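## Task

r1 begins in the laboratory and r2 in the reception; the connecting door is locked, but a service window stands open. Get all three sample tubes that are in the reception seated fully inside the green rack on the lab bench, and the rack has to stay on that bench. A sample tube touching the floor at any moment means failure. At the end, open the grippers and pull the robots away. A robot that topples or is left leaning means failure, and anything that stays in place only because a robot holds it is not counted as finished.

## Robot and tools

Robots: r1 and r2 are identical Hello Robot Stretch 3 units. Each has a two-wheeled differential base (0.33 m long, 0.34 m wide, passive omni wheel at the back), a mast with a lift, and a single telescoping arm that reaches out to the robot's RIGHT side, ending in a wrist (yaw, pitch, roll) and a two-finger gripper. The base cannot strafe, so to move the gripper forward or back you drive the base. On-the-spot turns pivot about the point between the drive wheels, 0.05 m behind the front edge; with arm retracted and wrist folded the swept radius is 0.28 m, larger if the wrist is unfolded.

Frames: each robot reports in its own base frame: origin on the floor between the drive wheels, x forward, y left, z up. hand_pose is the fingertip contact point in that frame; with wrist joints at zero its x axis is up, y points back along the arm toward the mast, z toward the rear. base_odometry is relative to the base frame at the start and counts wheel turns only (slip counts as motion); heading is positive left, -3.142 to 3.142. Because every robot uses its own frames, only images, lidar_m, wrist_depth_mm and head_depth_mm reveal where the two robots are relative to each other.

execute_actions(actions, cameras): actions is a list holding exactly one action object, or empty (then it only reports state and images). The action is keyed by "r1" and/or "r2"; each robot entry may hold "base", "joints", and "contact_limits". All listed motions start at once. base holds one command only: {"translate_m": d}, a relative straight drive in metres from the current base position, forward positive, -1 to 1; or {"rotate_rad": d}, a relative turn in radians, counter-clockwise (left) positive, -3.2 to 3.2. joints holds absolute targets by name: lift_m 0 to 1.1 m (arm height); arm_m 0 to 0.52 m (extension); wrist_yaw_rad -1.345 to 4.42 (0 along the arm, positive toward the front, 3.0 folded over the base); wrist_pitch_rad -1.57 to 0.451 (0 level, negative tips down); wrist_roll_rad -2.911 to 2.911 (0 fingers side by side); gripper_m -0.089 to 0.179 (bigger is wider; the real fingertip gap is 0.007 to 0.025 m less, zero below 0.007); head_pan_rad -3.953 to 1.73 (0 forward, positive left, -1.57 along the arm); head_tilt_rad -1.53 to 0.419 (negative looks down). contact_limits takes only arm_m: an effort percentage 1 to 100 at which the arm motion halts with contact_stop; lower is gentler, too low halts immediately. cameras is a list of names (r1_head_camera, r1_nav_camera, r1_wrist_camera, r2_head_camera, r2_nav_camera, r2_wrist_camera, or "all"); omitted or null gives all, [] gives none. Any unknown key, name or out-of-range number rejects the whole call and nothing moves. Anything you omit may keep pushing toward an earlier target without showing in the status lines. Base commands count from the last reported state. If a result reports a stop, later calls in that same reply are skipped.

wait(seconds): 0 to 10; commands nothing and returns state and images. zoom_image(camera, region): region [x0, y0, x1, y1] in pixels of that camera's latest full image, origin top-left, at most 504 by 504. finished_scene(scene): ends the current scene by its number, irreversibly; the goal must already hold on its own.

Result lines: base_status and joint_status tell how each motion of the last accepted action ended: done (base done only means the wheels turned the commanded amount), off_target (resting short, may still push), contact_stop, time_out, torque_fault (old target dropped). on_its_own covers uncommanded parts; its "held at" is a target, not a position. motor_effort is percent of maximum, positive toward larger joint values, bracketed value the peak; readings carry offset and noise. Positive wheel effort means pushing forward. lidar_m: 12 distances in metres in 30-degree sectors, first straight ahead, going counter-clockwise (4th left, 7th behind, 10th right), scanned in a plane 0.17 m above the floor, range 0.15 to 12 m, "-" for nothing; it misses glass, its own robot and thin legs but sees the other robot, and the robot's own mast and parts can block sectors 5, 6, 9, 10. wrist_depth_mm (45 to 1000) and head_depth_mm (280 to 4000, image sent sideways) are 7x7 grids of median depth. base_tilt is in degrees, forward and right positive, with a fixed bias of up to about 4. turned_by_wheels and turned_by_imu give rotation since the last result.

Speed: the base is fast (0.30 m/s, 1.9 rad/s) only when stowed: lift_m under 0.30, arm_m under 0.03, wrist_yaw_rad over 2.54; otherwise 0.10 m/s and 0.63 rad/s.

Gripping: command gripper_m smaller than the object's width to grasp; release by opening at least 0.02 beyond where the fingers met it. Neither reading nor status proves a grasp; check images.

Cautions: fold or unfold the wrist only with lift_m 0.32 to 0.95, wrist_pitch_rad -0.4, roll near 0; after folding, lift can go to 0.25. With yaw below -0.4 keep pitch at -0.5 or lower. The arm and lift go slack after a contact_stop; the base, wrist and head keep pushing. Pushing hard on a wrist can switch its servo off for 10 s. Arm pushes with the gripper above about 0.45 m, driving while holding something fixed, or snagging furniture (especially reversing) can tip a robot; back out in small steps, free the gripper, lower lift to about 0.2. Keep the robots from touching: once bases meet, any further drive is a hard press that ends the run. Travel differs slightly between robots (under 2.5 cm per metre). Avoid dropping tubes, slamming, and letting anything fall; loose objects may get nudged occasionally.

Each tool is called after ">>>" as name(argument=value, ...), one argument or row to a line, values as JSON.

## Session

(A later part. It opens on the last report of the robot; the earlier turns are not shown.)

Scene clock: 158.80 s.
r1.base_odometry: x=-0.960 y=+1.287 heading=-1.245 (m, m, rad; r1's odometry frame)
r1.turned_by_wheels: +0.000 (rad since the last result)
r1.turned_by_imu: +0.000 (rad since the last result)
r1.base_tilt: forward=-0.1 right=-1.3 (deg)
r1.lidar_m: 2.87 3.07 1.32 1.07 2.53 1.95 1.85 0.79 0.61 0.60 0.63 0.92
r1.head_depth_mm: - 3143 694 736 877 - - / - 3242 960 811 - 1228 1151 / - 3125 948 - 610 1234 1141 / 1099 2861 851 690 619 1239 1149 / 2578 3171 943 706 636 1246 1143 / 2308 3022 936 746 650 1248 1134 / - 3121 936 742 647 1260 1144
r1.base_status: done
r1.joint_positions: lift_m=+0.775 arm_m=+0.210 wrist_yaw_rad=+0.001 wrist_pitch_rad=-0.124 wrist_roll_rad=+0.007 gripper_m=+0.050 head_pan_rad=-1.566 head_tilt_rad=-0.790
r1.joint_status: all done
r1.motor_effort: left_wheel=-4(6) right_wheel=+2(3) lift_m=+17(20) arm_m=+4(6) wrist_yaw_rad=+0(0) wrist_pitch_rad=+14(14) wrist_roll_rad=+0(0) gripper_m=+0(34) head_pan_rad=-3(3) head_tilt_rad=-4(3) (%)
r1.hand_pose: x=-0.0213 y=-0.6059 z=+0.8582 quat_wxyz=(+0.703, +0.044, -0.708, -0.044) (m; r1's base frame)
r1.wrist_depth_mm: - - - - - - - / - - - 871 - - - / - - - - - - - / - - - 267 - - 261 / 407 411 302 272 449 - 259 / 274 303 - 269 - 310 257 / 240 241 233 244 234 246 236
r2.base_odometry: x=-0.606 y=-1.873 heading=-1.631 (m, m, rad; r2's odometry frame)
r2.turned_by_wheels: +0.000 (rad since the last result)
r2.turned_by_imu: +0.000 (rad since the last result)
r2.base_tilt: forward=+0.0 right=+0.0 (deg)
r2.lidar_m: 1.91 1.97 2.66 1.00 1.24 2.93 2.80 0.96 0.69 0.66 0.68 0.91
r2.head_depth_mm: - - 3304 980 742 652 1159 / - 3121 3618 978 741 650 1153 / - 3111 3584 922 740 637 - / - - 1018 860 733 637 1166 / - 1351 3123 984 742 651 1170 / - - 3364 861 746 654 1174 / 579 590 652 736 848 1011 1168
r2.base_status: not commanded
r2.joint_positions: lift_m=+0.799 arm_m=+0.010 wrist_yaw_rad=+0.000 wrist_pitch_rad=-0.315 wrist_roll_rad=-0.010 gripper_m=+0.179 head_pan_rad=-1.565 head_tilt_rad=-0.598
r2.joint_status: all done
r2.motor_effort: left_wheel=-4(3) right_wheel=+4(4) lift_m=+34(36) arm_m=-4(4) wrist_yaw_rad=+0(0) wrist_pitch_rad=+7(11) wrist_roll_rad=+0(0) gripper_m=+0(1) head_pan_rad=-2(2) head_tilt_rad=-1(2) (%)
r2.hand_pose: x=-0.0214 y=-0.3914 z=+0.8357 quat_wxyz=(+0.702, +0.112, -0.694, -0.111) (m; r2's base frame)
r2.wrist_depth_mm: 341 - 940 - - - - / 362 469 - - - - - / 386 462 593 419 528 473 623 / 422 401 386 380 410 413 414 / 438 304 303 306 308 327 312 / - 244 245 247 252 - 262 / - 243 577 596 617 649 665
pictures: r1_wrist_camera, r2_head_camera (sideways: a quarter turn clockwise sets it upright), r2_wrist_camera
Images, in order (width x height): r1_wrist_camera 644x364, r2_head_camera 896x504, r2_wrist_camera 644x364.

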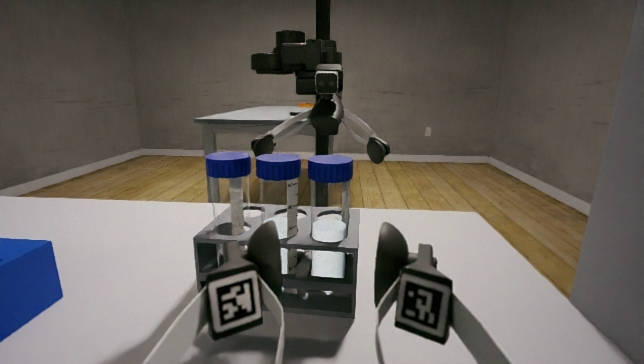

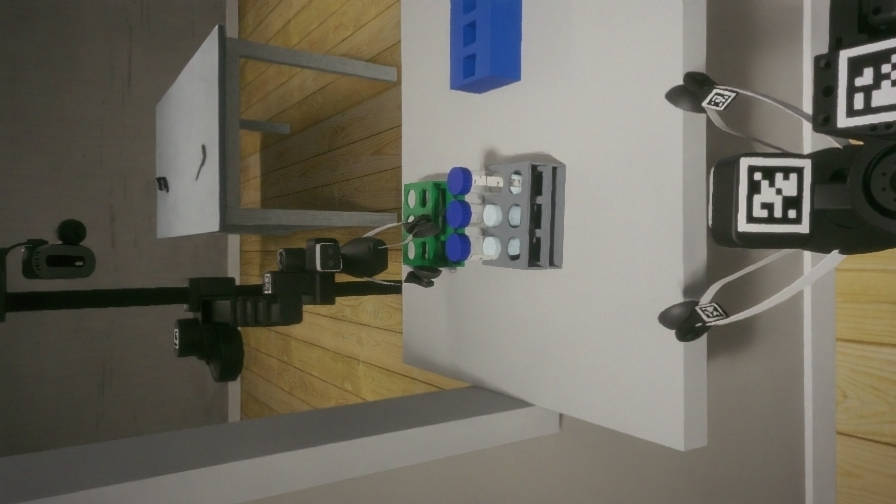

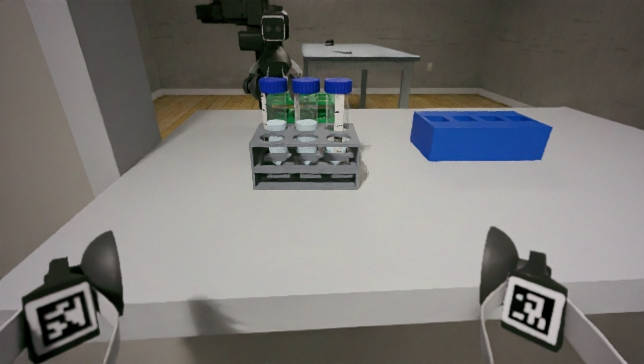

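>>> execute_actions(
  actions=[
    {"r1":{"base":{"translate_m":-0.005},"joints":{"arm_m":0.27,"lift_m":0.8,"gripper_m":0.045}}},
  ],
  cameras=["r2_head_camera","r1_wrist_camera"],
)

Scene clock: 160.57 s.
r1.base_odometry: x=-0.962 y=+1.291 heading=-1.245 (m, m, rad; r1's odometry frame)
r1.turned_by_wheels: +0.000 (rad since the last result)
r1.turned_by_imu: +0.000 (rad since the last result)
r1.base_tilt: forward=-0.2 right=-1.3 (deg)
r1.lidar_m: 2.88 3.08 1.32 1.07 2.53 1.94 1.85 0.79 0.61 0.60 0.63 0.91
r1.head_depth_mm: - 3035 673 733 - - - / - 3308 2268 - 611 1227 1153 / - 3104 2558 - 625 1226 1150 / 1166 2912 844 691 636 1239 1147 / 2560 3217 943 706 637 1243 1149 / 2308 3067 939 745 650 1257 1143 / - 3203 939 742 647 1262 1136
r1.base_status: done
r1.joint_positions: lift_m=+0.800 arm_m=+0.270 wrist_yaw_rad=+0.001 wrist_pitch_rad=-0.124 wrist_roll_rad=+0.007 gripper_m=+0.045 head_pan_rad=-1.566 head_tilt_rad=-0.790
r1.joint_status: all done
r1.motor_effort: left_wheel=-3(6) right_wheel=+2(4) lift_m=+22(25) arm_m=+4(6) wrist_yaw_rad=-1(1) wrist_pitch_rad=+14(14) wrist_roll_rad=+0(0) gripper_m=+1(35) head_pan_rad=-3(4) head_tilt_rad=-4(3) (%)
r1.hand_pose: x=-0.0213 y=-0.6659 z=+0.8829 quat_wxyz=(+0.703, +0.044, -0.708, -0.044) (m; r1's base frame)
r1.wrist_depth_mm: - - - - - - - / - - - 676 - - - / - - - - - - - / - - - - - - - / 466 465 212 215 - - - / 344 345 248 250 - 354 - / 274 275 218 217 269 280 -
r2.base_odometry: x=-0.606 y=-1.873 heading=-1.631 (m, m, rad; r2's odometry frame)
r2.turned_by_wheels: +0.000 (rad since the last result)
r2.turned_by_imu: +0.000 (rad since the last result)
r2.base_tilt: forward=+0.0 right=-0.1 (deg)
r2.lidar_m: 1.91 1.98 2.65 1.00 1.24 2.94 2.82 0.96 0.69 0.66 0.68 0.91
r2.head_depth_mm: - - 3331 976 737 651 1162 / - 3111 3546 986 742 650 1149 / - 3153 3539 925 743 636 - / - - 938 808 739 635 1165 / - 1335 3145 980 742 654 1178 / - - 3351 857 742 653 1170 / 580 588 649 735 851 1011 1177
r2.base_status: not commanded
r2.joint_positions: lift_m=+0.799 arm_m=+0.010 wrist_yaw_rad=+0.000 wrist_pitch_rad=-0.315 wrist_roll_rad=-0.010 gripper_m=+0.179 head_pan_rad=-1.565 head_tilt_rad=-0.598
r2.joint_status: not commanded
r2.motor_effort: left_wheel=-4(4) right_wheel=+4(5) lift_m=+34(34) arm_m=-4(4) wrist_yaw_rad=+0(0) wrist_pitch_rad=+7(7) wrist_roll_rad=+0(0) gripper_m=+1(0) head_pan_rad=-2(2) head_tilt_rad=-1(2) (%)
r2.hand_pose: x=-0.0214 y=-0.3914 z=+0.8357 quat_wxyz=(+0.702, +0.112, -0.694, -0.111) (m; r2's base frame)
r2.wrist_depth_mm: 336 - - - - - - / 359 464 - 587 - - - / 393 459 601 413 530 474 624 / 419 402 389 381 410 410 417 / 436 303 305 307 308 324 315 / - 245 245 245 252 - 262 / - 244 580 591 611 663 660
pictures: r1_wrist_camera, r2_head_camera (sideways: a quarter turn clockwise sets it upright)
Images, in order (width x height): r1_wrist_camera 644x364, r2_head_camera 896x504.

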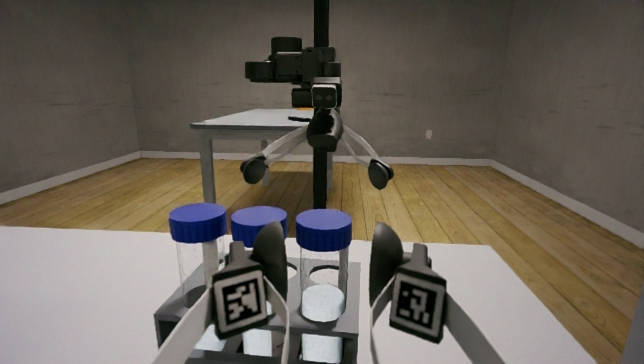

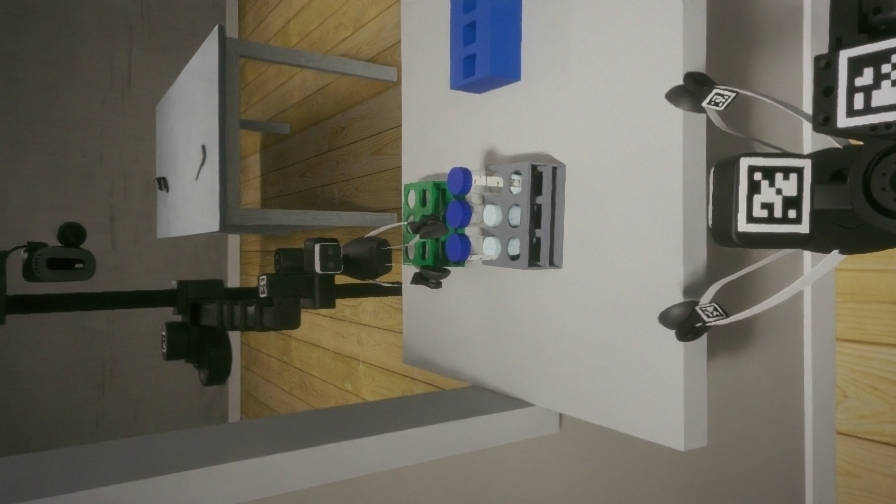

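>>> execute_actions(
  actions=[
    {"r1":{"joints":{"arm_m":0.31,"lift_m":0.792,"gripper_m":0.04}}},
  ],
  cameras=["r2_head_camera","r1_wrist_camera"],
)

Scene clock: 162.10 s.
r1.base_odometry: x=-0.962 y=+1.291 heading=-1.245 (m, m, rad; r1's odometry frame)
r1.turned_by_wheels: +0.000 (rad since the last result)
r1.turned_by_imu: +0.000 (rad since the last result)
r1.base_tilt: forward=-0.1 right=-1.3 (deg)
r1.lidar_m: 2.88 3.07 1.32 1.07 2.53 1.94 1.84 0.79 0.61 0.60 0.63 0.92
r1.head_depth_mm: - 3124 675 729 878 - - / - 3372 2370 - 611 1240 1153 / - 3099 2556 703 625 1229 1139 / 1169 2920 900 685 637 1231 1142 / 2574 3218 913 705 636 1239 1143 / 2319 3072 939 746 650 1243 1140 / - 3178 937 742 647 1268 1135
r1.base_status: not commanded
r1.joint_positions: lift_m=+0.792 arm_m=+0.310 wrist_yaw_rad=+0.000 wrist_pitch_rad=-0.124 wrist_roll_rad=+0.007 gripper_m=+0.040 head_pan_rad=-1.566 head_tilt_rad=-0.790
r1.joint_status: all done
r1.motor_effort: left_wheel=-4(3) right_wheel=+2(2) lift_m=+17(19) arm_m=+4(4) wrist_yaw_rad=+0(1) wrist_pitch_rad=+14(14) wrist_roll_rad=+0(0) gripper_m=+0(35) head_pan_rad=-4(3) head_tilt_rad=-4(4) (%)
r1.hand_pose: x=-0.0215 y=-0.7059 z=+0.8752 quat_wxyz=(+0.703, +0.044, -0.708, -0.044) (m; r1's base frame)
r1.wrist_depth_mm: - - - - - - - / - - - 620 - - - / - - - 595 - - - / - - - - - - - / - 190 177 177 - - - / 330 330 247 239 - 341 - / 263 219 174 180 257 269 -
r2.base_odometry: x=-0.606 y=-1.873 heading=-1.631 (m, m, rad; r2's odometry frame)
r2.turned_by_wheels: +0.000 (rad since the last result)
r2.turned_by_imu: +0.000 (rad since the last result)
r2.base_tilt: forward=+0.0 right=-0.1 (deg)
r2.lidar_m: 1.91 1.97 2.65 0.99 1.24 2.93 2.81 0.96 0.69 0.66 0.68 0.91
r2.head_depth_mm: - - 3364 978 743 651 1168 / - 3091 3628 981 742 653 1150 / - 3118 3581 934 742 635 - / - - 2483 861 743 634 1162 / - 1343 3178 985 742 652 1165 / - - 3325 861 743 654 1169 / 580 589 650 735 851 1010 1171
r2.base_status: not commanded
r2.joint_positions: lift_m=+0.799 arm_m=+0.010 wrist_yaw_rad=+0.000 wrist_pitch_rad=-0.315 wrist_roll_rad=-0.010 gripper_m=+0.179 head_pan_rad=-1.565 head_tilt_rad=-0.598
r2.joint_status: not commanded
r2.motor_effort: left_wheel=-4(4) right_wheel=+5(5) lift_m=+34(34) arm_m=-4(4) wrist_yaw_rad=+0(0) wrist_pitch_rad=+7(7) wrist_roll_rad=+0(0) gripper_m=+0(1) head_pan_rad=-2(2) head_tilt_rad=-1(1) (%)
r2.hand_pose: x=-0.0214 y=-0.3914 z=+0.8357 quat_wxyz=(+0.702, +0.112, -0.694, -0.111) (m; r2's base frame)
r2.wrist_depth_mm: 340 - 945 - - - - / 357 466 - - - - - / 390 460 602 553 533 468 632 / 415 402 380 379 408 412 421 / 437 304 306 307 307 326 312 / - 245 244 246 251 - 263 / - 243 581 601 630 651 650
pictures: r1_wrist_camera, r2_head_camera (sideways: a quarter turn clockwise sets it upright)
Images, in order (width x height): r1_wrist_camera 644x364, r2_head_camera 896x504.

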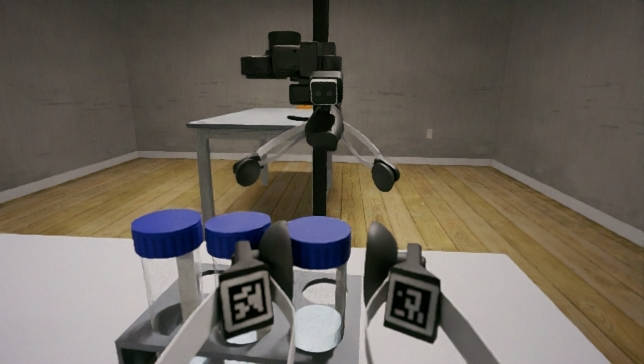

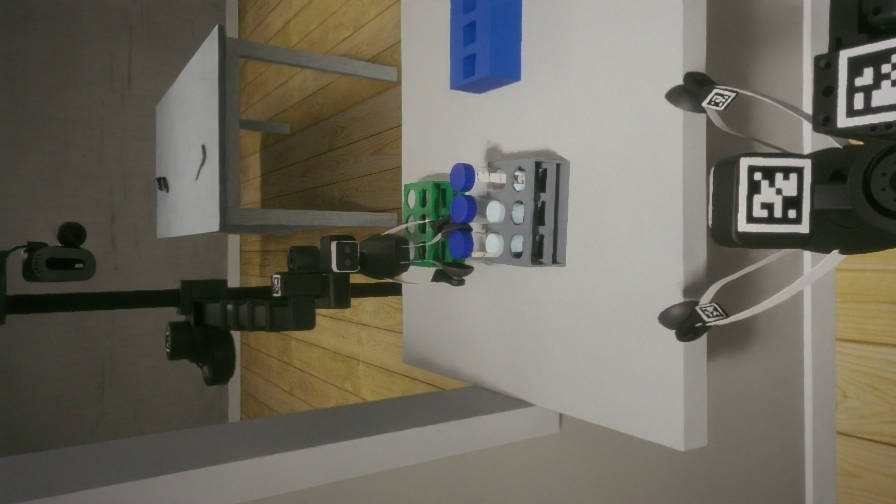

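>>> execute_actions(
  actions=[
    {"r1":{"base":{"translate_m":0.008},"joints":{"arm_m":0.315,"gripper_m":0.005}}},
  ],
  cameras=[],
)

>>> execute_actions(
  actions=[
    {"r1":{"joints":{"lift_m":0.88}}},
  ],
  cameras=["r2_head_camera","r1_wrist_camera","r2_wrist_camera"],
)

Scene clock: 163.93 s.
r1.base_odometry: x=-0.959 y=+1.284 heading=-1.245 (m, m, rad; r1's odometry frame)
r1.turned_by_wheels: +0.000 (rad since the last result)
r1.turned_by_imu: +0.000 (rad since the last result)
r1.base_tilt: forward=-0.1 right=-1.3 (deg)
r1.lidar_m: 2.88 3.07 1.32 1.07 2.53 1.95 1.85 0.79 0.61 0.60 0.63 0.91
r1.head_depth_mm: - 3297 700 732 877 - - / - 3257 2467 - 610 1240 1154 / - 3084 2585 711 622 1224 1144 / 1098 2799 842 684 637 1235 1146 / 2514 3187 909 729 636 1244 1139 / 2312 2973 941 746 650 1251 1141 / - 3154 935 744 650 1264 1130
r1.base_status: done
r1.joint_positions: lift_m=+0.792 arm_m=+0.315 wrist_yaw_rad=-0.001 wrist_pitch_rad=-0.124 wrist_roll_rad=+0.007 gripper_m=+0.005 head_pan_rad=-1.566 head_tilt_rad=-0.790
r1.joint_status: all done
r1.motor_effort: left_wheel=-4(5) right_wheel=+3(7) lift_m=+18(17) arm_m=+4(2) wrist_yaw_rad=+0(1) wrist_pitch_rad=+14(14) wrist_roll_rad=+0(0) gripper_m=-8(82) head_pan_rad=-3(3) head_tilt_rad=-4(3) (%)
r1.hand_pose: x=-0.0217 y=-0.7109 z=+0.8752 quat_wxyz=(+0.703, +0.044, -0.708, -0.045) (m; r1's base frame)
r1.wrist_depth_mm: - - - - - - - / - - - 615 - - - / - - - - - - - / - - - - - - - / - 393 176 177 - - - / 332 333 217 225 358 338 - / 263 233 181 179 257 268 -
r2.base_odometry: x=-0.606 y=-1.873 heading=-1.631 (m, m, rad; r2's odometry frame)
r2.turned_by_wheels: +0.000 (rad since the last result)
r2.turned_by_imu: +0.000 (rad since the last result)
r2.base_tilt: forward=-0.1 right=+0.0 (deg)
r2.lidar_m: 1.91 1.98 2.65 1.00 1.24 2.93 2.82 0.96 0.69 0.66 0.68 0.91
r2.head_depth_mm: - - 3285 982 742 652 1159 / - 3121 3563 978 741 651 1146 / - 3142 3583 925 734 637 - / - - 921 900 742 637 1165 / - 1337 3157 981 742 652 1171 / - - 3329 858 741 653 1170 / 580 588 649 735 854 1006 1171
r2.base_status: not commanded
r2.joint_positions: lift_m=+0.799 arm_m=+0.010 wrist_yaw_rad=+0.000 wrist_pitch_rad=-0.315 wrist_roll_rad=-0.010 gripper_m=+0.179 head_pan_rad=-1.565 head_tilt_rad=-0.598
r2.joint_status: not commanded
r2.motor_effort: left_wheel=-4(4) right_wheel=+4(5) lift_m=+34(34) arm_m=-4(4) wrist_yaw_rad=+0(0) wrist_pitch_rad=+7(7) wrist_roll_rad=+0(0) gripper_m=+0(0) head_pan_rad=-2(2) head_tilt_rad=-1(1) (%)
r2.hand_pose: x=-0.0214 y=-0.3914 z=+0.8357 quat_wxyz=(+0.702, +0.112, -0.694, -0.111) (m; r2's base frame)
r2.wrist_depth_mm: 339 - 965 - - - - / 357 471 - - - - - / 387 462 597 411 538 471 629 / 419 402 381 376 409 414 412 / 438 305 307 306 308 325 313 / - 243 245 245 253 - 262 / - 244 581 603 610 651 660
pictures: none
No camera images: the call's "cameras" was empty. Leave "cameras" out to get every camera's image.

Scene clock: 165.57 s.
r1.base_odometry: x=-0.959 y=+1.284 heading=-1.245 (m, m, rad; r1's odometry frame)
r1.turned_by_wheels: +0.000 (rad since the last result)
r1.turned_by_imu: +0.000 (rad since the last result)
r1.base_tilt: forward=-0.1 right=-1.3 (deg)
r1.lidar_m: 2.87 3.04 1.32 1.07 2.55 1.96 1.85 0.79 0.61 0.60 0.63 0.92
r1.head_depth_mm: - 3347 641 - - 1222 1132 / - 3409 - 736 627 1230 1157 / - 3392 - 754 625 1232 1149 / 1096 2988 837 690 638 1229 1145 / 2552 3170 913 724 636 1244 1148 / 2285 3061 942 745 647 1256 1134 / - 3134 940 744 648 1263 1140
r1.base_status: not commanded
r1.joint_positions: lift_m=+0.880 arm_m=+0.315 wrist_yaw_rad=-0.001 wrist_pitch_rad=-0.124 wrist_roll_rad=+0.007 gripper_m=+0.005 head_pan_rad=-1.566 head_tilt_rad=-0.790
r1.joint_status: all done
r1.motor_effort: left_wheel=-3(3) right_wheel=+2(2) lift_m=+21(23) arm_m=+4(5) wrist_yaw_rad=+1(1) wrist_pitch_rad=+14(14) wrist_roll_rad=+0(0) gripper_m=-9(9) head_pan_rad=-3(3) head_tilt_rad=-3(4) (%)
r1.hand_pose: x=-0.0217 y=-0.7109 z=+0.9629 quat_wxyz=(+0.703, +0.044, -0.708, -0.045) (m; r1's base frame)
r1.wrist_depth_mm: - - - - - - - / - - - - - - - / - - - 644 - - - / - - - - - - - / - - - 178 - - - / - - - - - - - / 383 386 211 188 375 - -
r2.base_odometry: x=-0.606 y=-1.873 heading=-1.631 (m, m, rad; r2's odometry frame)
r2.turned_by_wheels: +0.000 (rad since the last result)
r2.turned_by_imu: +0.000 (rad since the last result)
r2.base_tilt: forward=+0.0 right=-0.1 (deg)
r2.lidar_m: 1.91 1.97 2.65 1.00 1.24 2.93 2.81 0.96 0.69 0.66 0.67 0.91
r2.head_depth_mm: - - 3267 980 739 652 1155 / - 3136 3520 980 742 653 1146 / - 3133 3547 924 735 637 - / - - 828 900 743 635 1165 / - 1276 3332 981 745 654 1168 / - - 3348 859 743 654 1171 / 580 587 650 736 850 1012 1176
r2.base_status: not commanded
r2.joint_positions: lift_m=+0.799 arm_m=+0.010 wrist_yaw_rad=+0.000 wrist_pitch_rad=-0.315 wrist_roll_rad=-0.010 gripper_m=+0.179 head_pan_rad=-1.565 head_tilt_rad=-0.598
r2.joint_status: not commanded
r2.motor_effort: left_wheel=-3(4) right_wheel=+4(5) lift_m=+34(34) arm_m=-4(4) wrist_yaw_rad=+0(0) wrist_pitch_rad=+7(7) wrist_roll_rad=+0(0) gripper_m=+0(0) head_pan_rad=-2(2) head_tilt_rad=-1(1) (%)
r2.hand_pose: x=-0.0214 y=-0.3914 z=+0.8357 quat_wxyz=(+0.702, +0.112, -0.694, -0.111) (m; r2's base frame)
r2.wrist_depth_mm: 341 - - - - - - / 362 470 - - - - - / 389 458 596 431 530 467 631 / 422 401 383 379 411 416 418 / 440 304 303 308 308 326 311 / - 245 244 245 252 - 262 / - 245 583 594 618 646 669
pictures: r1_wrist_camera, r2_head_camera (sideways: a quarter turn clockwise sets it upright), r2_wrist_camera
Images, in order (width x height): r1_wrist_camera 644x364, r2_head_camera 896x504, r2_wrist_camera 644x364.

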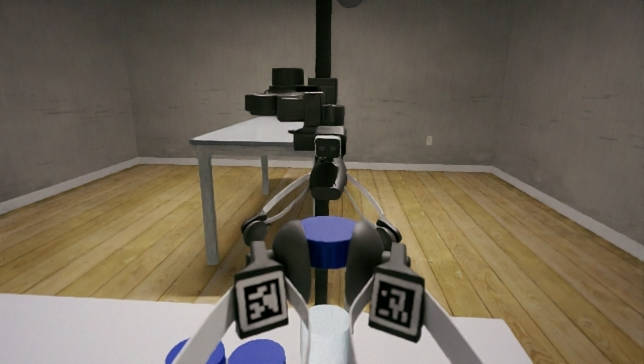

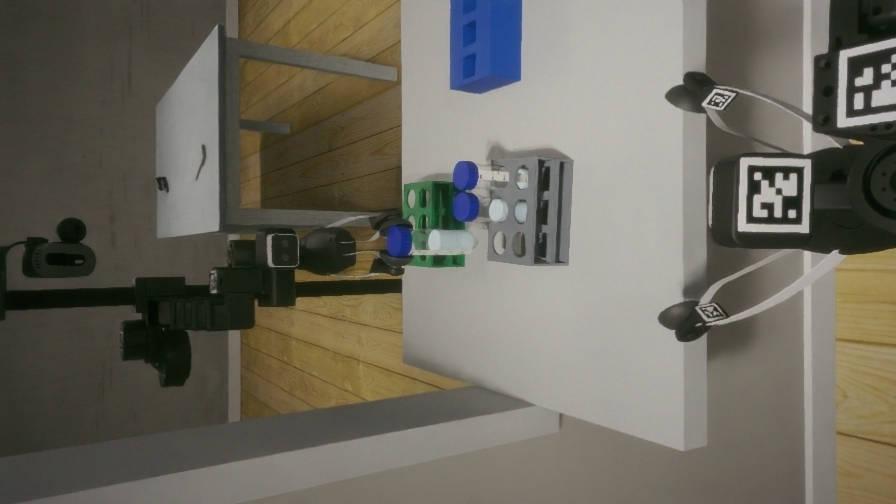

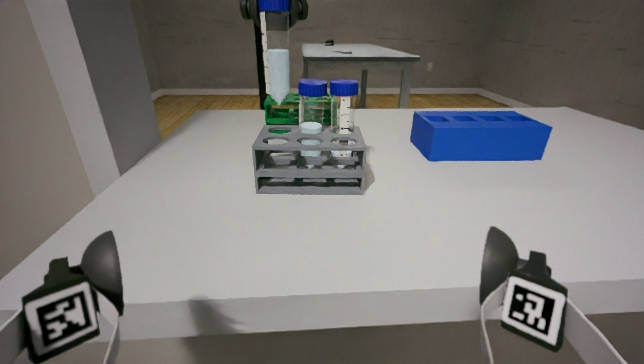

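>>> execute_actions(
  actions=[
    {"r1":{"joints":{"arm_m":0.1,"head_tilt_rad":-0.9}}},
  ],
  cameras=[],
)

>>> execute_actions(
  actions=[
    {"r1":{"joints":{"lift_m":0.862}}},
  ],
  cameras=["r2_head_camera","r1_head_camera","r2_wrist_camera"],
)

Scene clock: 168.83 s.
r1.base_odometry: x=-0.959 y=+1.284 heading=-1.245 (m, m, rad; r1's odometry frame)
r1.turned_by_wheels: +0.000 (rad since the last result)
r1.turned_by_imu: +0.000 (rad since the last result)
r1.base_tilt: forward=-0.1 right=-1.3 (deg)
r1.lidar_m: 2.86 3.07 1.32 1.07 2.54 1.96 1.85 0.79 0.61 0.60 0.63 0.92
r1.head_depth_mm: 3592 2500 704 - - 1256 1123 / 3501 2597 881 - 1193 1277 1117 / 3203 2585 - - 1231 1264 1128 / 2318 1559 794 665 1196 1262 1144 / 3482 2586 814 672 1170 1262 1116 / 3275 2452 774 677 1207 1253 1116 / 3428 2553 765 673 1234 1253 1116
r1.base_status: not commanded
r1.joint_positions: lift_m=+0.880 arm_m=+0.100 wrist_yaw_rad=-0.001 wrist_pitch_rad=-0.124 wrist_roll_rad=+0.007 gripper_m=+0.005 head_pan_rad=-1.566 head_tilt_rad=-0.889
r1.joint_status: all done
r1.motor_effort: left_wheel=-3(3) right_wheel=+2(3) lift_m=+21(21) arm_m=-2(5) wrist_yaw_rad=+0(1) wrist_pitch_rad=+14(14) wrist_roll_rad=+0(0) gripper_m=-7(9) head_pan_rad=-3(3) head_tilt_rad=-4(15) (%)
r1.hand_pose: x=-0.0216 y=-0.4966 z=+0.9629 quat_wxyz=(+0.703, +0.044, -0.708, -0.045) (m; r1's base frame)
r1.wrist_depth_mm: - - - - - - 257 / - - - - - - 256 / - - - - - - 255 / - - - - - - 252 / 651 658 - 178 - - 251 / 392 467 488 398 523 385 250 / 324 373 373 188 377 361 261
r2.base_odometry: x=-0.606 y=-1.873 heading=-1.631 (m, m, rad; r2's odometry frame)
r2.turned_by_wheels: +0.000 (rad since the last result)
r2.turned_by_imu: +0.000 (rad since the last result)
r2.base_tilt: forward=+0.0 right=-0.1 (deg)
r2.lidar_m: 1.91 1.97 2.66 0.99 1.24 2.93 2.81 0.96 0.68 0.66 0.68 0.91
r2.head_depth_mm: - - 3358 979 742 653 1166 / - 3113 3482 978 740 652 1144 / - 3120 3539 925 738 637 - / - 3130 1622 923 744 636 1170 / - 1290 3293 983 743 654 1170 / - - 3395 855 744 654 1173 / 579 588 651 735 850 1008 1170
r2.base_status: not commanded
r2.joint_positions: lift_m=+0.799 arm_m=+0.010 wrist_yaw_rad=+0.000 wrist_pitch_rad=-0.315 wrist_roll_rad=-0.010 gripper_m=+0.179 head_pan_rad=-1.565 head_tilt_rad=-0.598
r2.joint_status: not commanded
r2.motor_effort: left_wheel=-4(3) right_wheel=+5(4) lift_m=+34(34) arm_m=-4(4) wrist_yaw_rad=+0(0) wrist_pitch_rad=+7(7) wrist_roll_rad=+0(0) gripper_m=+0(0) head_pan_rad=-2(2) head_tilt_rad=-2(1) (%)
r2.hand_pose: x=-0.0214 y=-0.3914 z=+0.8357 quat_wxyz=(+0.702, +0.112, -0.694, -0.111) (m; r2's base frame)
r2.wrist_depth_mm: 342 - - - - - - / 360 465 - - - - - / 387 467 595 435 534 472 628 / 424 403 380 373 406 407 417 / 436 304 305 305 307 323 312 / - 245 244 246 251 - 261 / - 243 572 589 628 652 665
pictures: none
No camera images: the call's "cameras" was empty. Leave "cameras" out to get every camera's image.

Scene clock: 169.73 s.
r1.base_odometry: x=-0.959 y=+1.284 heading=-1.245 (m, m, rad; r1's odometry frame)
r1.turned_by_wheels: +0.000 (rad since the last result)
r1.turned_by_imu: +0.000 (rad since the last result)
r1.base_tilt: forward=-0.1 right=-1.3 (deg)
r1.lidar_m: 2.87 3.05 1.32 1.07 2.54 1.95 1.85 0.79 0.61 0.60 0.63 0.92
r1.head_depth_mm: 3576 2526 697 - - 1271 1121 / 3570 2614 851 - 1231 1274 1124 / 3172 2613 848 - 1233 1259 1133 / 2298 1559 796 672 1199 1254 1135 / 3434 2563 815 671 1173 1259 1113 / 3333 2462 776 676 1201 1256 1114 / 3424 2552 765 674 1225 1249 1106
r1.base_status: not commanded
r1.joint_positions: lift_m=+0.862 arm_m=+0.100 wrist_yaw_rad=-0.001 wrist_pitch_rad=-0.124 wrist_roll_rad=+0.007 gripper_m=+0.005 head_pan_rad=-1.566 head_tilt_rad=-0.889
r1.joint_status: all done
r1.motor_effort: left_wheel=-4(3) right_wheel=+2(3) lift_m=+17(17) arm_m=-4(3) wrist_yaw_rad=+0(0) wrist_pitch_rad=+14(14) wrist_roll_rad=+0(0) gripper_m=-8(8) head_pan_rad=-3(3) head_tilt_rad=-3(5) (%)
r1.hand_pose: x=-0.0216 y=-0.4966 z=+0.9451 quat_wxyz=(+0.703, +0.044, -0.708, -0.045) (m; r1's base frame)
r1.wrist_depth_mm: - - - - - - 256 / - - - - - - 254 / - - - - - - 254 / - - - - - - 253 / 611 611 583 177 - - 251 / 367 414 457 399 494 387 251 / 319 358 349 188 353 353 262
r2.base_odometry: x=-0.606 y=-1.873 heading=-1.631 (m, m, rad; r2's odometry frame)
r2.turned_by_wheels: +0.000 (rad since the last result)
r2.turned_by_imu: +0.000 (rad since the last result)
r2.base_tilt: forward=+0.0 right=-0.1 (deg)
r2.lidar_m: 1.91 1.97 2.65 0.99 1.24 2.94 2.81 0.95 0.69 0.66 0.68 0.91
r2.head_depth_mm: - - 3315 981 743 651 1163 / - 3093 3587 979 742 651 1148 / - 3086 3556 923 735 635 - / - - 1619 925 743 636 1164 / - 1293 3379 981 746 652 1171 / - - 3311 855 744 652 1172 / 580 588 650 737 852 1008 1170
r2.base_status: not commanded
r2.joint_positions: lift_m=+0.799 arm_m=+0.010 wrist_yaw_rad=+0.000 wrist_pitch_rad=-0.315 wrist_roll_rad=-0.010 gripper_m=+0.179 head_pan_rad=-1.565 head_tilt_rad=-0.598
r2.joint_status: not commanded
r2.motor_effort: left_wheel=-3(3) right_wheel=+4(4) lift_m=+34(34) arm_m=-4(4) wrist_yaw_rad=+0(1) wrist_pitch_rad=+7(7) wrist_roll_rad=+0(0) gripper_m=+0(1) head_pan_rad=-2(2) head_tilt_rad=-1(1) (%)
r2.hand_pose: x=-0.0214 y=-0.3914 z=+0.8357 quat_wxyz=(+0.702, +0.112, -0.694, -0.111) (m; r2's base frame)
r2.wrist_depth_mm: 339 - - - - - - / 362 467 - - - - - / 390 463 593 437 528 470 625 / 420 403 382 379 412 413 412 / 439 304 306 307 306 328 311 / - 244 244 244 251 - 263 / - 245 576 596 619 649 661
pictures: r1_head_camera (sideways: a quarter turn clockwise sets it upright), r2_head_camera (sideways: a quarter turn clockwise sets it upright), r2_wrist_camera
Images, in order (width x height): r1_head_camera 896x504, r2_head_camera 896x504, r2_wrist_camera 644x364.

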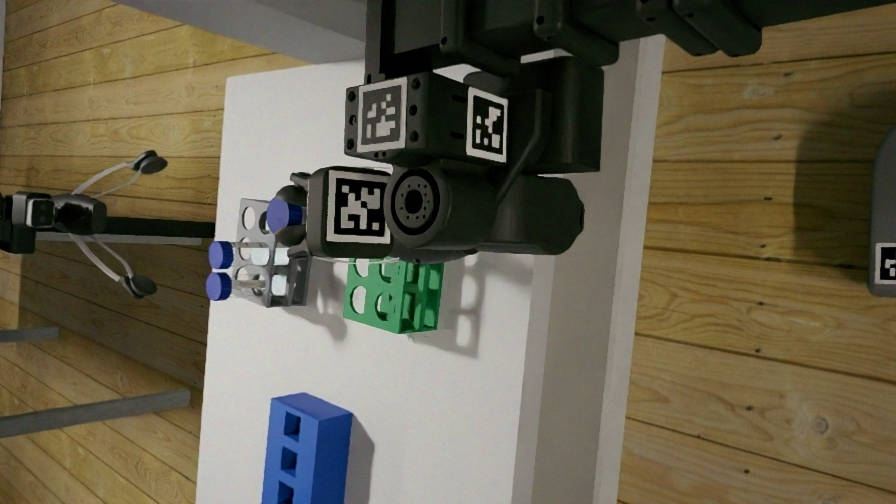

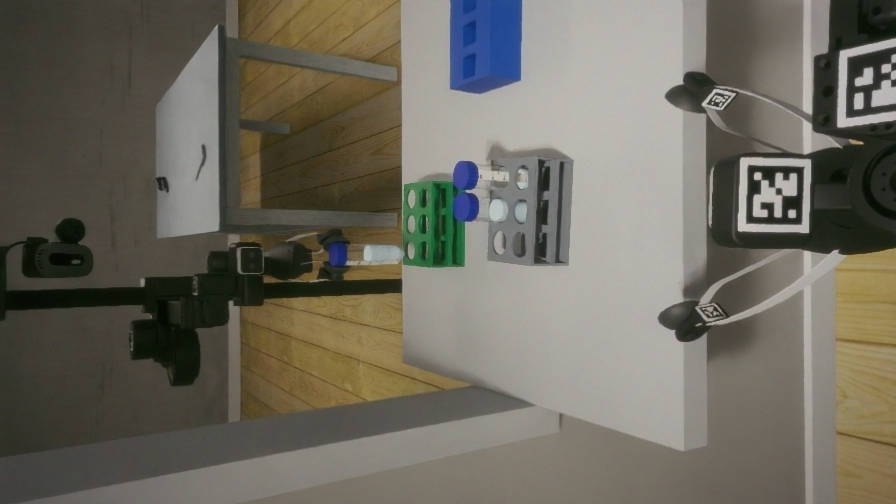

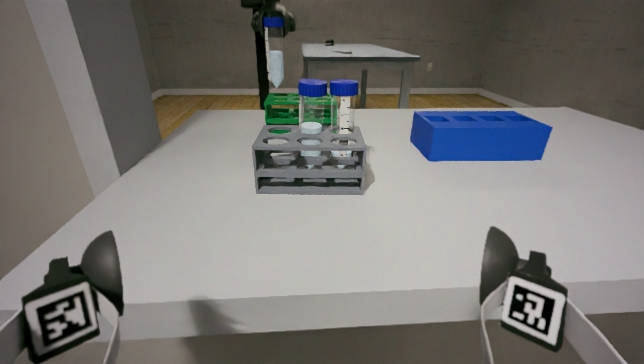

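>>> execute_actions(
  actions=[
    {"r1":{"joints":{"lift_m":0.835,"arm_m":0.108}}},
  ],
  cameras=["r2_head_camera","r1_wrist_camera"],
)

>>> zoom_image(
  camera="r2_head_camera",
  region=[300,160,500,300],
)

Scene clock: 171.07 s.
r1.base_odometry: x=-0.959 y=+1.284 heading=-1.245 (m, m, rad; r1's odometry frame)
r1.turned_by_wheels: +0.000 (rad since the last result)
r1.turned_by_imu: +0.000 (rad since the last result)
r1.base_tilt: forward=-0.2 right=-1.3 (deg)
r1.lidar_m: 2.87 3.04 1.32 1.07 2.54 1.95 1.85 0.79 0.61 0.60 0.63 0.92
r1.head_depth_mm: 3540 2506 711 - - - 1102 / 3596 2582 827 - - 1266 1123 / 3133 2606 826 - 1222 1271 1129 / 2322 1568 798 672 1208 1270 1137 / 3437 2577 817 673 1174 1251 1114 / 3269 2465 779 676 1205 1253 1111 / 3492 2564 765 673 1232 1258 1104
r1.base_status: not commanded
r1.joint_positions: lift_m=+0.835 arm_m=+0.108 wrist_yaw_rad=-0.001 wrist_pitch_rad=-0.088 wrist_roll_rad=+0.007 gripper_m=+0.005 head_pan_rad=-1.566 head_tilt_rad=-0.889
r1.joint_status: all done
r1.motor_effort: left_wheel=-3(3) right_wheel=+2(3) lift_m=+14(17) arm_m=+4(2) wrist_yaw_rad=+0(0) wrist_pitch_rad=-7(14) wrist_roll_rad=+0(0) gripper_m=-8(9) head_pan_rad=-3(3) head_tilt_rad=-3(4) (%)
r1.hand_pose: x=-0.0216 y=-0.5058 z=+0.9274 quat_wxyz=(+0.704, +0.031, -0.709, -0.032) (m; r1's base frame)
r1.wrist_depth_mm: - - - - - - 257 / - - - - - - 255 / - - - - - - 254 / - - - - - - 253 / 611 614 576 177 - - 251 / 351 424 448 393 473 391 251 / 302 346 335 188 335 338 249
r2.base_odometry: x=-0.606 y=-1.873 heading=-1.631 (m, m, rad; r2's odometry frame)
r2.turned_by_wheels: +0.000 (rad since the last result)
r2.turned_by_imu: +0.000 (rad since the last result)
r2.base_tilt: forward=+0.0 right=+0.0 (deg)
r2.lidar_m: 1.91 1.98 2.65 1.00 1.24 2.93 2.81 0.96 0.68 0.66 0.68 0.91
r2.head_depth_mm: - - 3316 978 741 651 1166 / - 3139 3581 980 743 650 1150 / - 3131 3563 932 736 637 - / - - 1625 927 743 635 1165 / - 1302 3354 984 745 654 1173 / - - 3308 853 746 653 1173 / 580 590 650 735 852 1012 1180
r2.base_status: not commanded
r2.joint_positions: lift_m=+0.799 arm_m=+0.010 wrist_yaw_rad=+0.000 wrist_pitch_rad=-0.315 wrist_roll_rad=-0.010 gripper_m=+0.179 head_pan_rad=-1.565 head_tilt_rad=-0.598
r2.joint_status: not commanded
r2.motor_effort: left_wheel=-3(4) right_wheel=+4(5) lift_m=+34(34) arm_m=-4(4) wrist_yaw_rad=+1(0) wrist_pitch_rad=+7(7) wrist_roll_rad=+0(0) gripper_m=+0(0) head_pan_rad=-2(2) head_tilt_rad=-1(1) (%)
r2.hand_pose: x=-0.0214 y=-0.3914 z=+0.8357 quat_wxyz=(+0.702, +0.112, -0.694, -0.111) (m; r2's base frame)
r2.wrist_depth_mm: 341 - - - - - - / 361 470 - - - - - / 387 462 606 433 535 473 628 / 421 404 377 378 412 414 416 / 438 304 306 303 306 325 311 / - 244 244 245 252 - 260 / - 243 581 592 614 643 662
pictures: r1_wrist_camera, r2_head_camera (sideways: a quarter turn clockwise sets it upright)
Images, in order (width x height): r1_wrist_camera 644x364, r2_head_camera 896x504.

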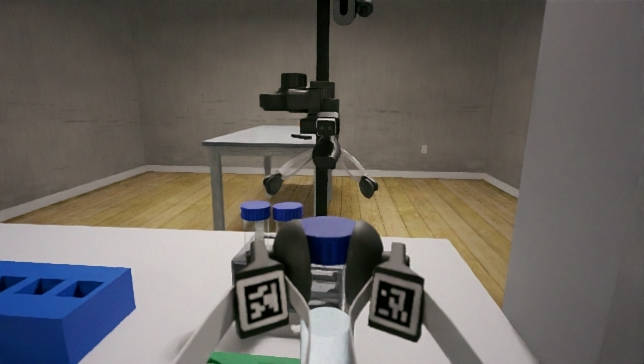

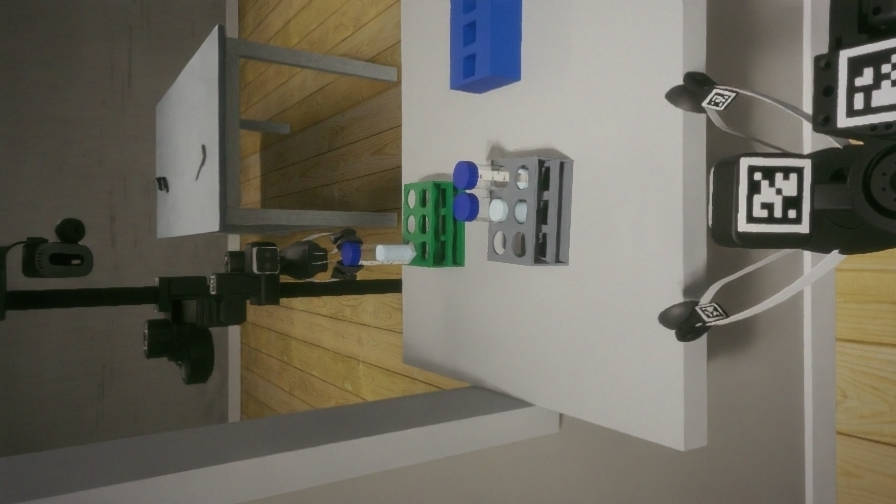

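Region (300, 160, 500, 300) of r2_head_camera's 896x504 image, scaled by 2.520, with more detail than that image has; it fills the top 353 rows of this view, and the rest is white.

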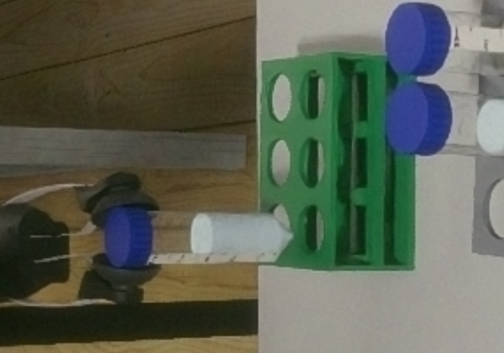

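>>> execute_actions(
  actions=[
    {"r1":{"base":{"translate_m":0.008},"joints":{"lift_m":0.85,"arm_m":0.095}}},
  ],
  cameras=[],
)

>>> execute_actions(
  actions=[
    {"r1":{"joints":{"lift_m":0.825}}},
  ],
  cameras=["r2_head_camera"],
)

>>> zoom_image(
  camera="r2_head_camera",
  region=[300,160,500,300],
)

Scene clock: 173.50 s.
r1.base_odometry: x=-0.956 y=+1.276 heading=-1.245 (m, m, rad; r1's odometry frame)
r1.turned_by_wheels: +0.000 (rad since the last result)
r1.turned_by_imu: +0.000 (rad since the last result)
r1.base_tilt: forward=-0.1 right=-1.4 (deg)
r1.lidar_m: 2.87 3.04 1.31 1.07 2.55 1.96 1.85 0.79 0.61 0.60 0.63 0.92
r1.head_depth_mm: 3499 2503 722 - - - 1116 / 3490 2640 829 - - 1265 1122 / 3254 2509 846 - 1264 1268 1133 / 3196 1535 803 668 1216 1266 1132 / 3498 2558 817 663 1174 1260 1111 / 3313 2453 775 676 1201 1259 1112 / 3380 2578 763 672 1235 1255 1113
r1.base_status: done
r1.joint_positions: lift_m=+0.850 arm_m=+0.095 wrist_yaw_rad=-0.001 wrist_pitch_rad=-0.121 wrist_roll_rad=+0.007 gripper_m=+0.005 head_pan_rad=-1.566 head_tilt_rad=-0.889
r1.joint_status: all done
r1.motor_effort: left_wheel=-3(5) right_wheel=+2(5) lift_m=+22(21) arm_m=-3(5) wrist_yaw_rad=+1(0) wrist_pitch_rad=+12(13) wrist_roll_rad=+0(0) gripper_m=-8(9) head_pan_rad=-3(3) head_tilt_rad=-4(4) (%)
r1.hand_pose: x=-0.0217 y=-0.4917 z=+0.9336 quat_wxyz=(+0.704, +0.043, -0.708, -0.044) (m; r1's base frame)
r1.wrist_depth_mm: - - - - - - 266 / - - - - - - 264 / - - - - - - 265 / - - - - - - 263 / 588 586 572 177 - - 260 / 345 390 438 399 472 401 260 / 320 347 320 246 336 345 268
r2.base_odometry: x=-0.606 y=-1.873 heading=-1.631 (m, m, rad; r2's odometry frame)
r2.turned_by_wheels: +0.000 (rad since the last result)
r2.turned_by_imu: +0.000 (rad since the last result)
r2.base_tilt: forward=+0.0 right=+0.0 (deg)
r2.lidar_m: 1.91 1.98 2.66 0.99 1.24 2.93 2.81 0.96 0.69 0.66 0.68 0.91
r2.head_depth_mm: - - 3338 977 741 651 1160 / - 3058 3539 978 741 652 1149 / - 3099 3550 921 734 634 - / - - 1621 923 740 635 1165 / - 1306 3572 981 745 652 1170 / - - 3315 857 745 652 1167 / 580 588 650 734 853 1013 1174
r2.base_status: not commanded
r2.joint_positions: lift_m=+0.799 arm_m=+0.010 wrist_yaw_rad=+0.000 wrist_pitch_rad=-0.315 wrist_roll_rad=-0.010 gripper_m=+0.179 head_pan_rad=-1.565 head_tilt_rad=-0.598
r2.joint_status: not commanded
r2.motor_effort: left_wheel=-4(4) right_wheel=+5(4) lift_m=+34(34) arm_m=-4(4) wrist_yaw_rad=+0(0) wrist_pitch_rad=+7(7) wrist_roll_rad=+0(0) gripper_m=+0(0) head_pan_rad=-3(2) head_tilt_rad=-1(1) (%)
r2.hand_pose: x=-0.0214 y=-0.3914 z=+0.8357 quat_wxyz=(+0.702, +0.112, -0.694, -0.111) (m; r2's base frame)
r2.wrist_depth_mm: 337 - - - - - - / 362 468 - - - - - / 393 458 599 435 535 466 631 / 422 401 382 377 412 411 418 / 433 303 303 306 308 325 311 / - 244 242 246 252 - 261 / - 244 576 592 614 643 664
pictures: none
No camera images: the call's "cameras" was empty. Leave "cameras" out to get every camera's image.

Scene clock: 174.50 s.
r1.base_odometry: x=-0.956 y=+1.276 heading=-1.245 (m, m, rad; r1's odometry frame)
r1.turned_by_wheels: +0.000 (rad since the last result)
r1.turned_by_imu: +0.000 (rad since the last result)
r1.base_tilt: forward=-0.1 right=-1.3 (deg)
r1.lidar_m: 2.87 3.05 1.31 1.07 2.55 1.96 1.86 0.79 0.61 0.60 0.63 0.92
r1.head_depth_mm: 3630 2524 722 745 - - 1103 / 3528 2567 830 - - 1263 1121 / 3190 2469 852 - - 1273 1130 / 3147 1547 812 668 1218 1266 1138 / 3512 2554 813 663 1182 1248 1113 / 3301 2457 777 677 1199 1252 1113 / 3395 2525 764 673 1229 1257 1110
r1.base_status: not commanded
r1.joint_positions: lift_m=+0.825 arm_m=+0.095 wrist_yaw_rad=-0.001 wrist_pitch_rad=-0.123 wrist_roll_rad=+0.007 gripper_m=+0.005 head_pan_rad=-1.566 head_tilt_rad=-0.889
r1.joint_status: all done
r1.motor_effort: left_wheel=-3(3) right_wheel=+2(2) lift_m=+16(20) arm_m=-3(3) wrist_yaw_rad=+1(0) wrist_pitch_rad=+13(13) wrist_roll_rad=+0(0) gripper_m=-8(8) head_pan_rad=-3(3) head_tilt_rad=-4(5) (%)
r1.hand_pose: x=-0.0217 y=-0.4917 z=+0.9086 quat_wxyz=(+0.703, +0.043, -0.708, -0.044) (m; r1's base frame)
r1.wrist_depth_mm: - - - - - - 267 / - - - - - - 265 / - - - - - - 263 / - - - - - - 263 / 525 529 499 179 546 509 261 / 315 370 402 369 421 374 259 / 311 312 221 188 303 317 268
r2.base_odometry: x=-0.606 y=-1.873 heading=-1.631 (m, m, rad; r2's odometry frame)
r2.turned_by_wheels: +0.000 (rad since the last result)
r2.turned_by_imu: +0.000 (rad since the last result)
r2.base_tilt: forward=-0.1 right=-0.1 (deg)
r2.lidar_m: 1.91 1.97 2.65 0.99 1.24 2.93 2.81 0.96 0.69 0.66 0.68 0.91
r2.head_depth_mm: - - 3288 977 740 651 1162 / - 3135 3593 980 743 653 1148 / - 3132 3505 930 731 636 - / - - 1593 922 744 636 1168 / - 1318 3576 984 742 652 1168 / - - 3396 855 741 655 1178 / 579 587 650 734 852 1009 1169
r2.base_status: not commanded
r2.joint_positions: lift_m=+0.799 arm_m=+0.010 wrist_yaw_rad=+0.000 wrist_pitch_rad=-0.315 wrist_roll_rad=-0.010 gripper_m=+0.179 head_pan_rad=-1.565 head_tilt_rad=-0.598
r2.joint_status: not commanded
r2.motor_effort: left_wheel=-4(4) right_wheel=+5(5) lift_m=+34(34) arm_m=-4(4) wrist_yaw_rad=+0(0) wrist_pitch_rad=+7(7) wrist_roll_rad=+0(0) gripper_m=+0(0) head_pan_rad=-2(2) head_tilt_rad=-1(1) (%)
r2.hand_pose: x=-0.0214 y=-0.3914 z=+0.8357 quat_wxyz=(+0.702, +0.112, -0.694, -0.111) (m; r2's base frame)
r2.wrist_depth_mm: 340 - - - - - - / 363 461 - - - - - / 388 459 599 436 535 473 623 / 421 404 381 377 412 412 414 / 443 303 304 305 308 324 311 / - 244 244 247 251 - 261 / - 244 579 600 620 650 669
pictures: r2_head_camera (sideways: a quarter turn clockwise sets it upright)
Images, in order (width x height): r2_head_camera 896x504.

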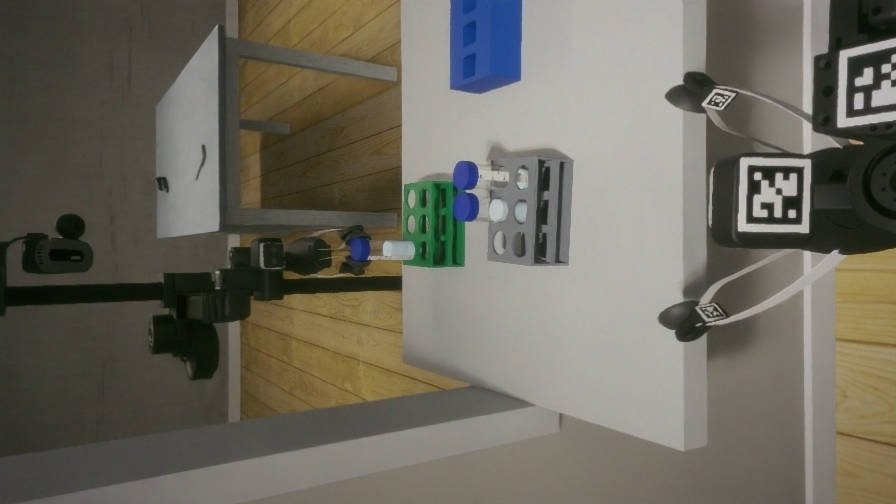

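Region (300, 160, 500, 300) of r2_head_camera's 896x504 image, scaled by 2.520, with more detail than that image has; it fills the top 353 rows of this view, and the rest is white.

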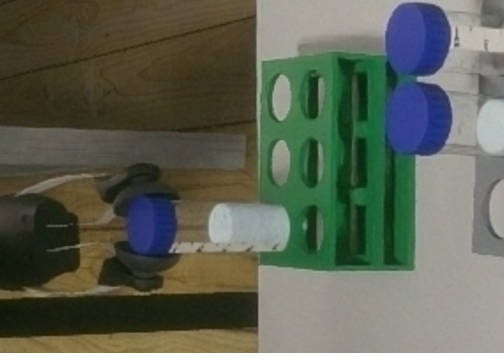

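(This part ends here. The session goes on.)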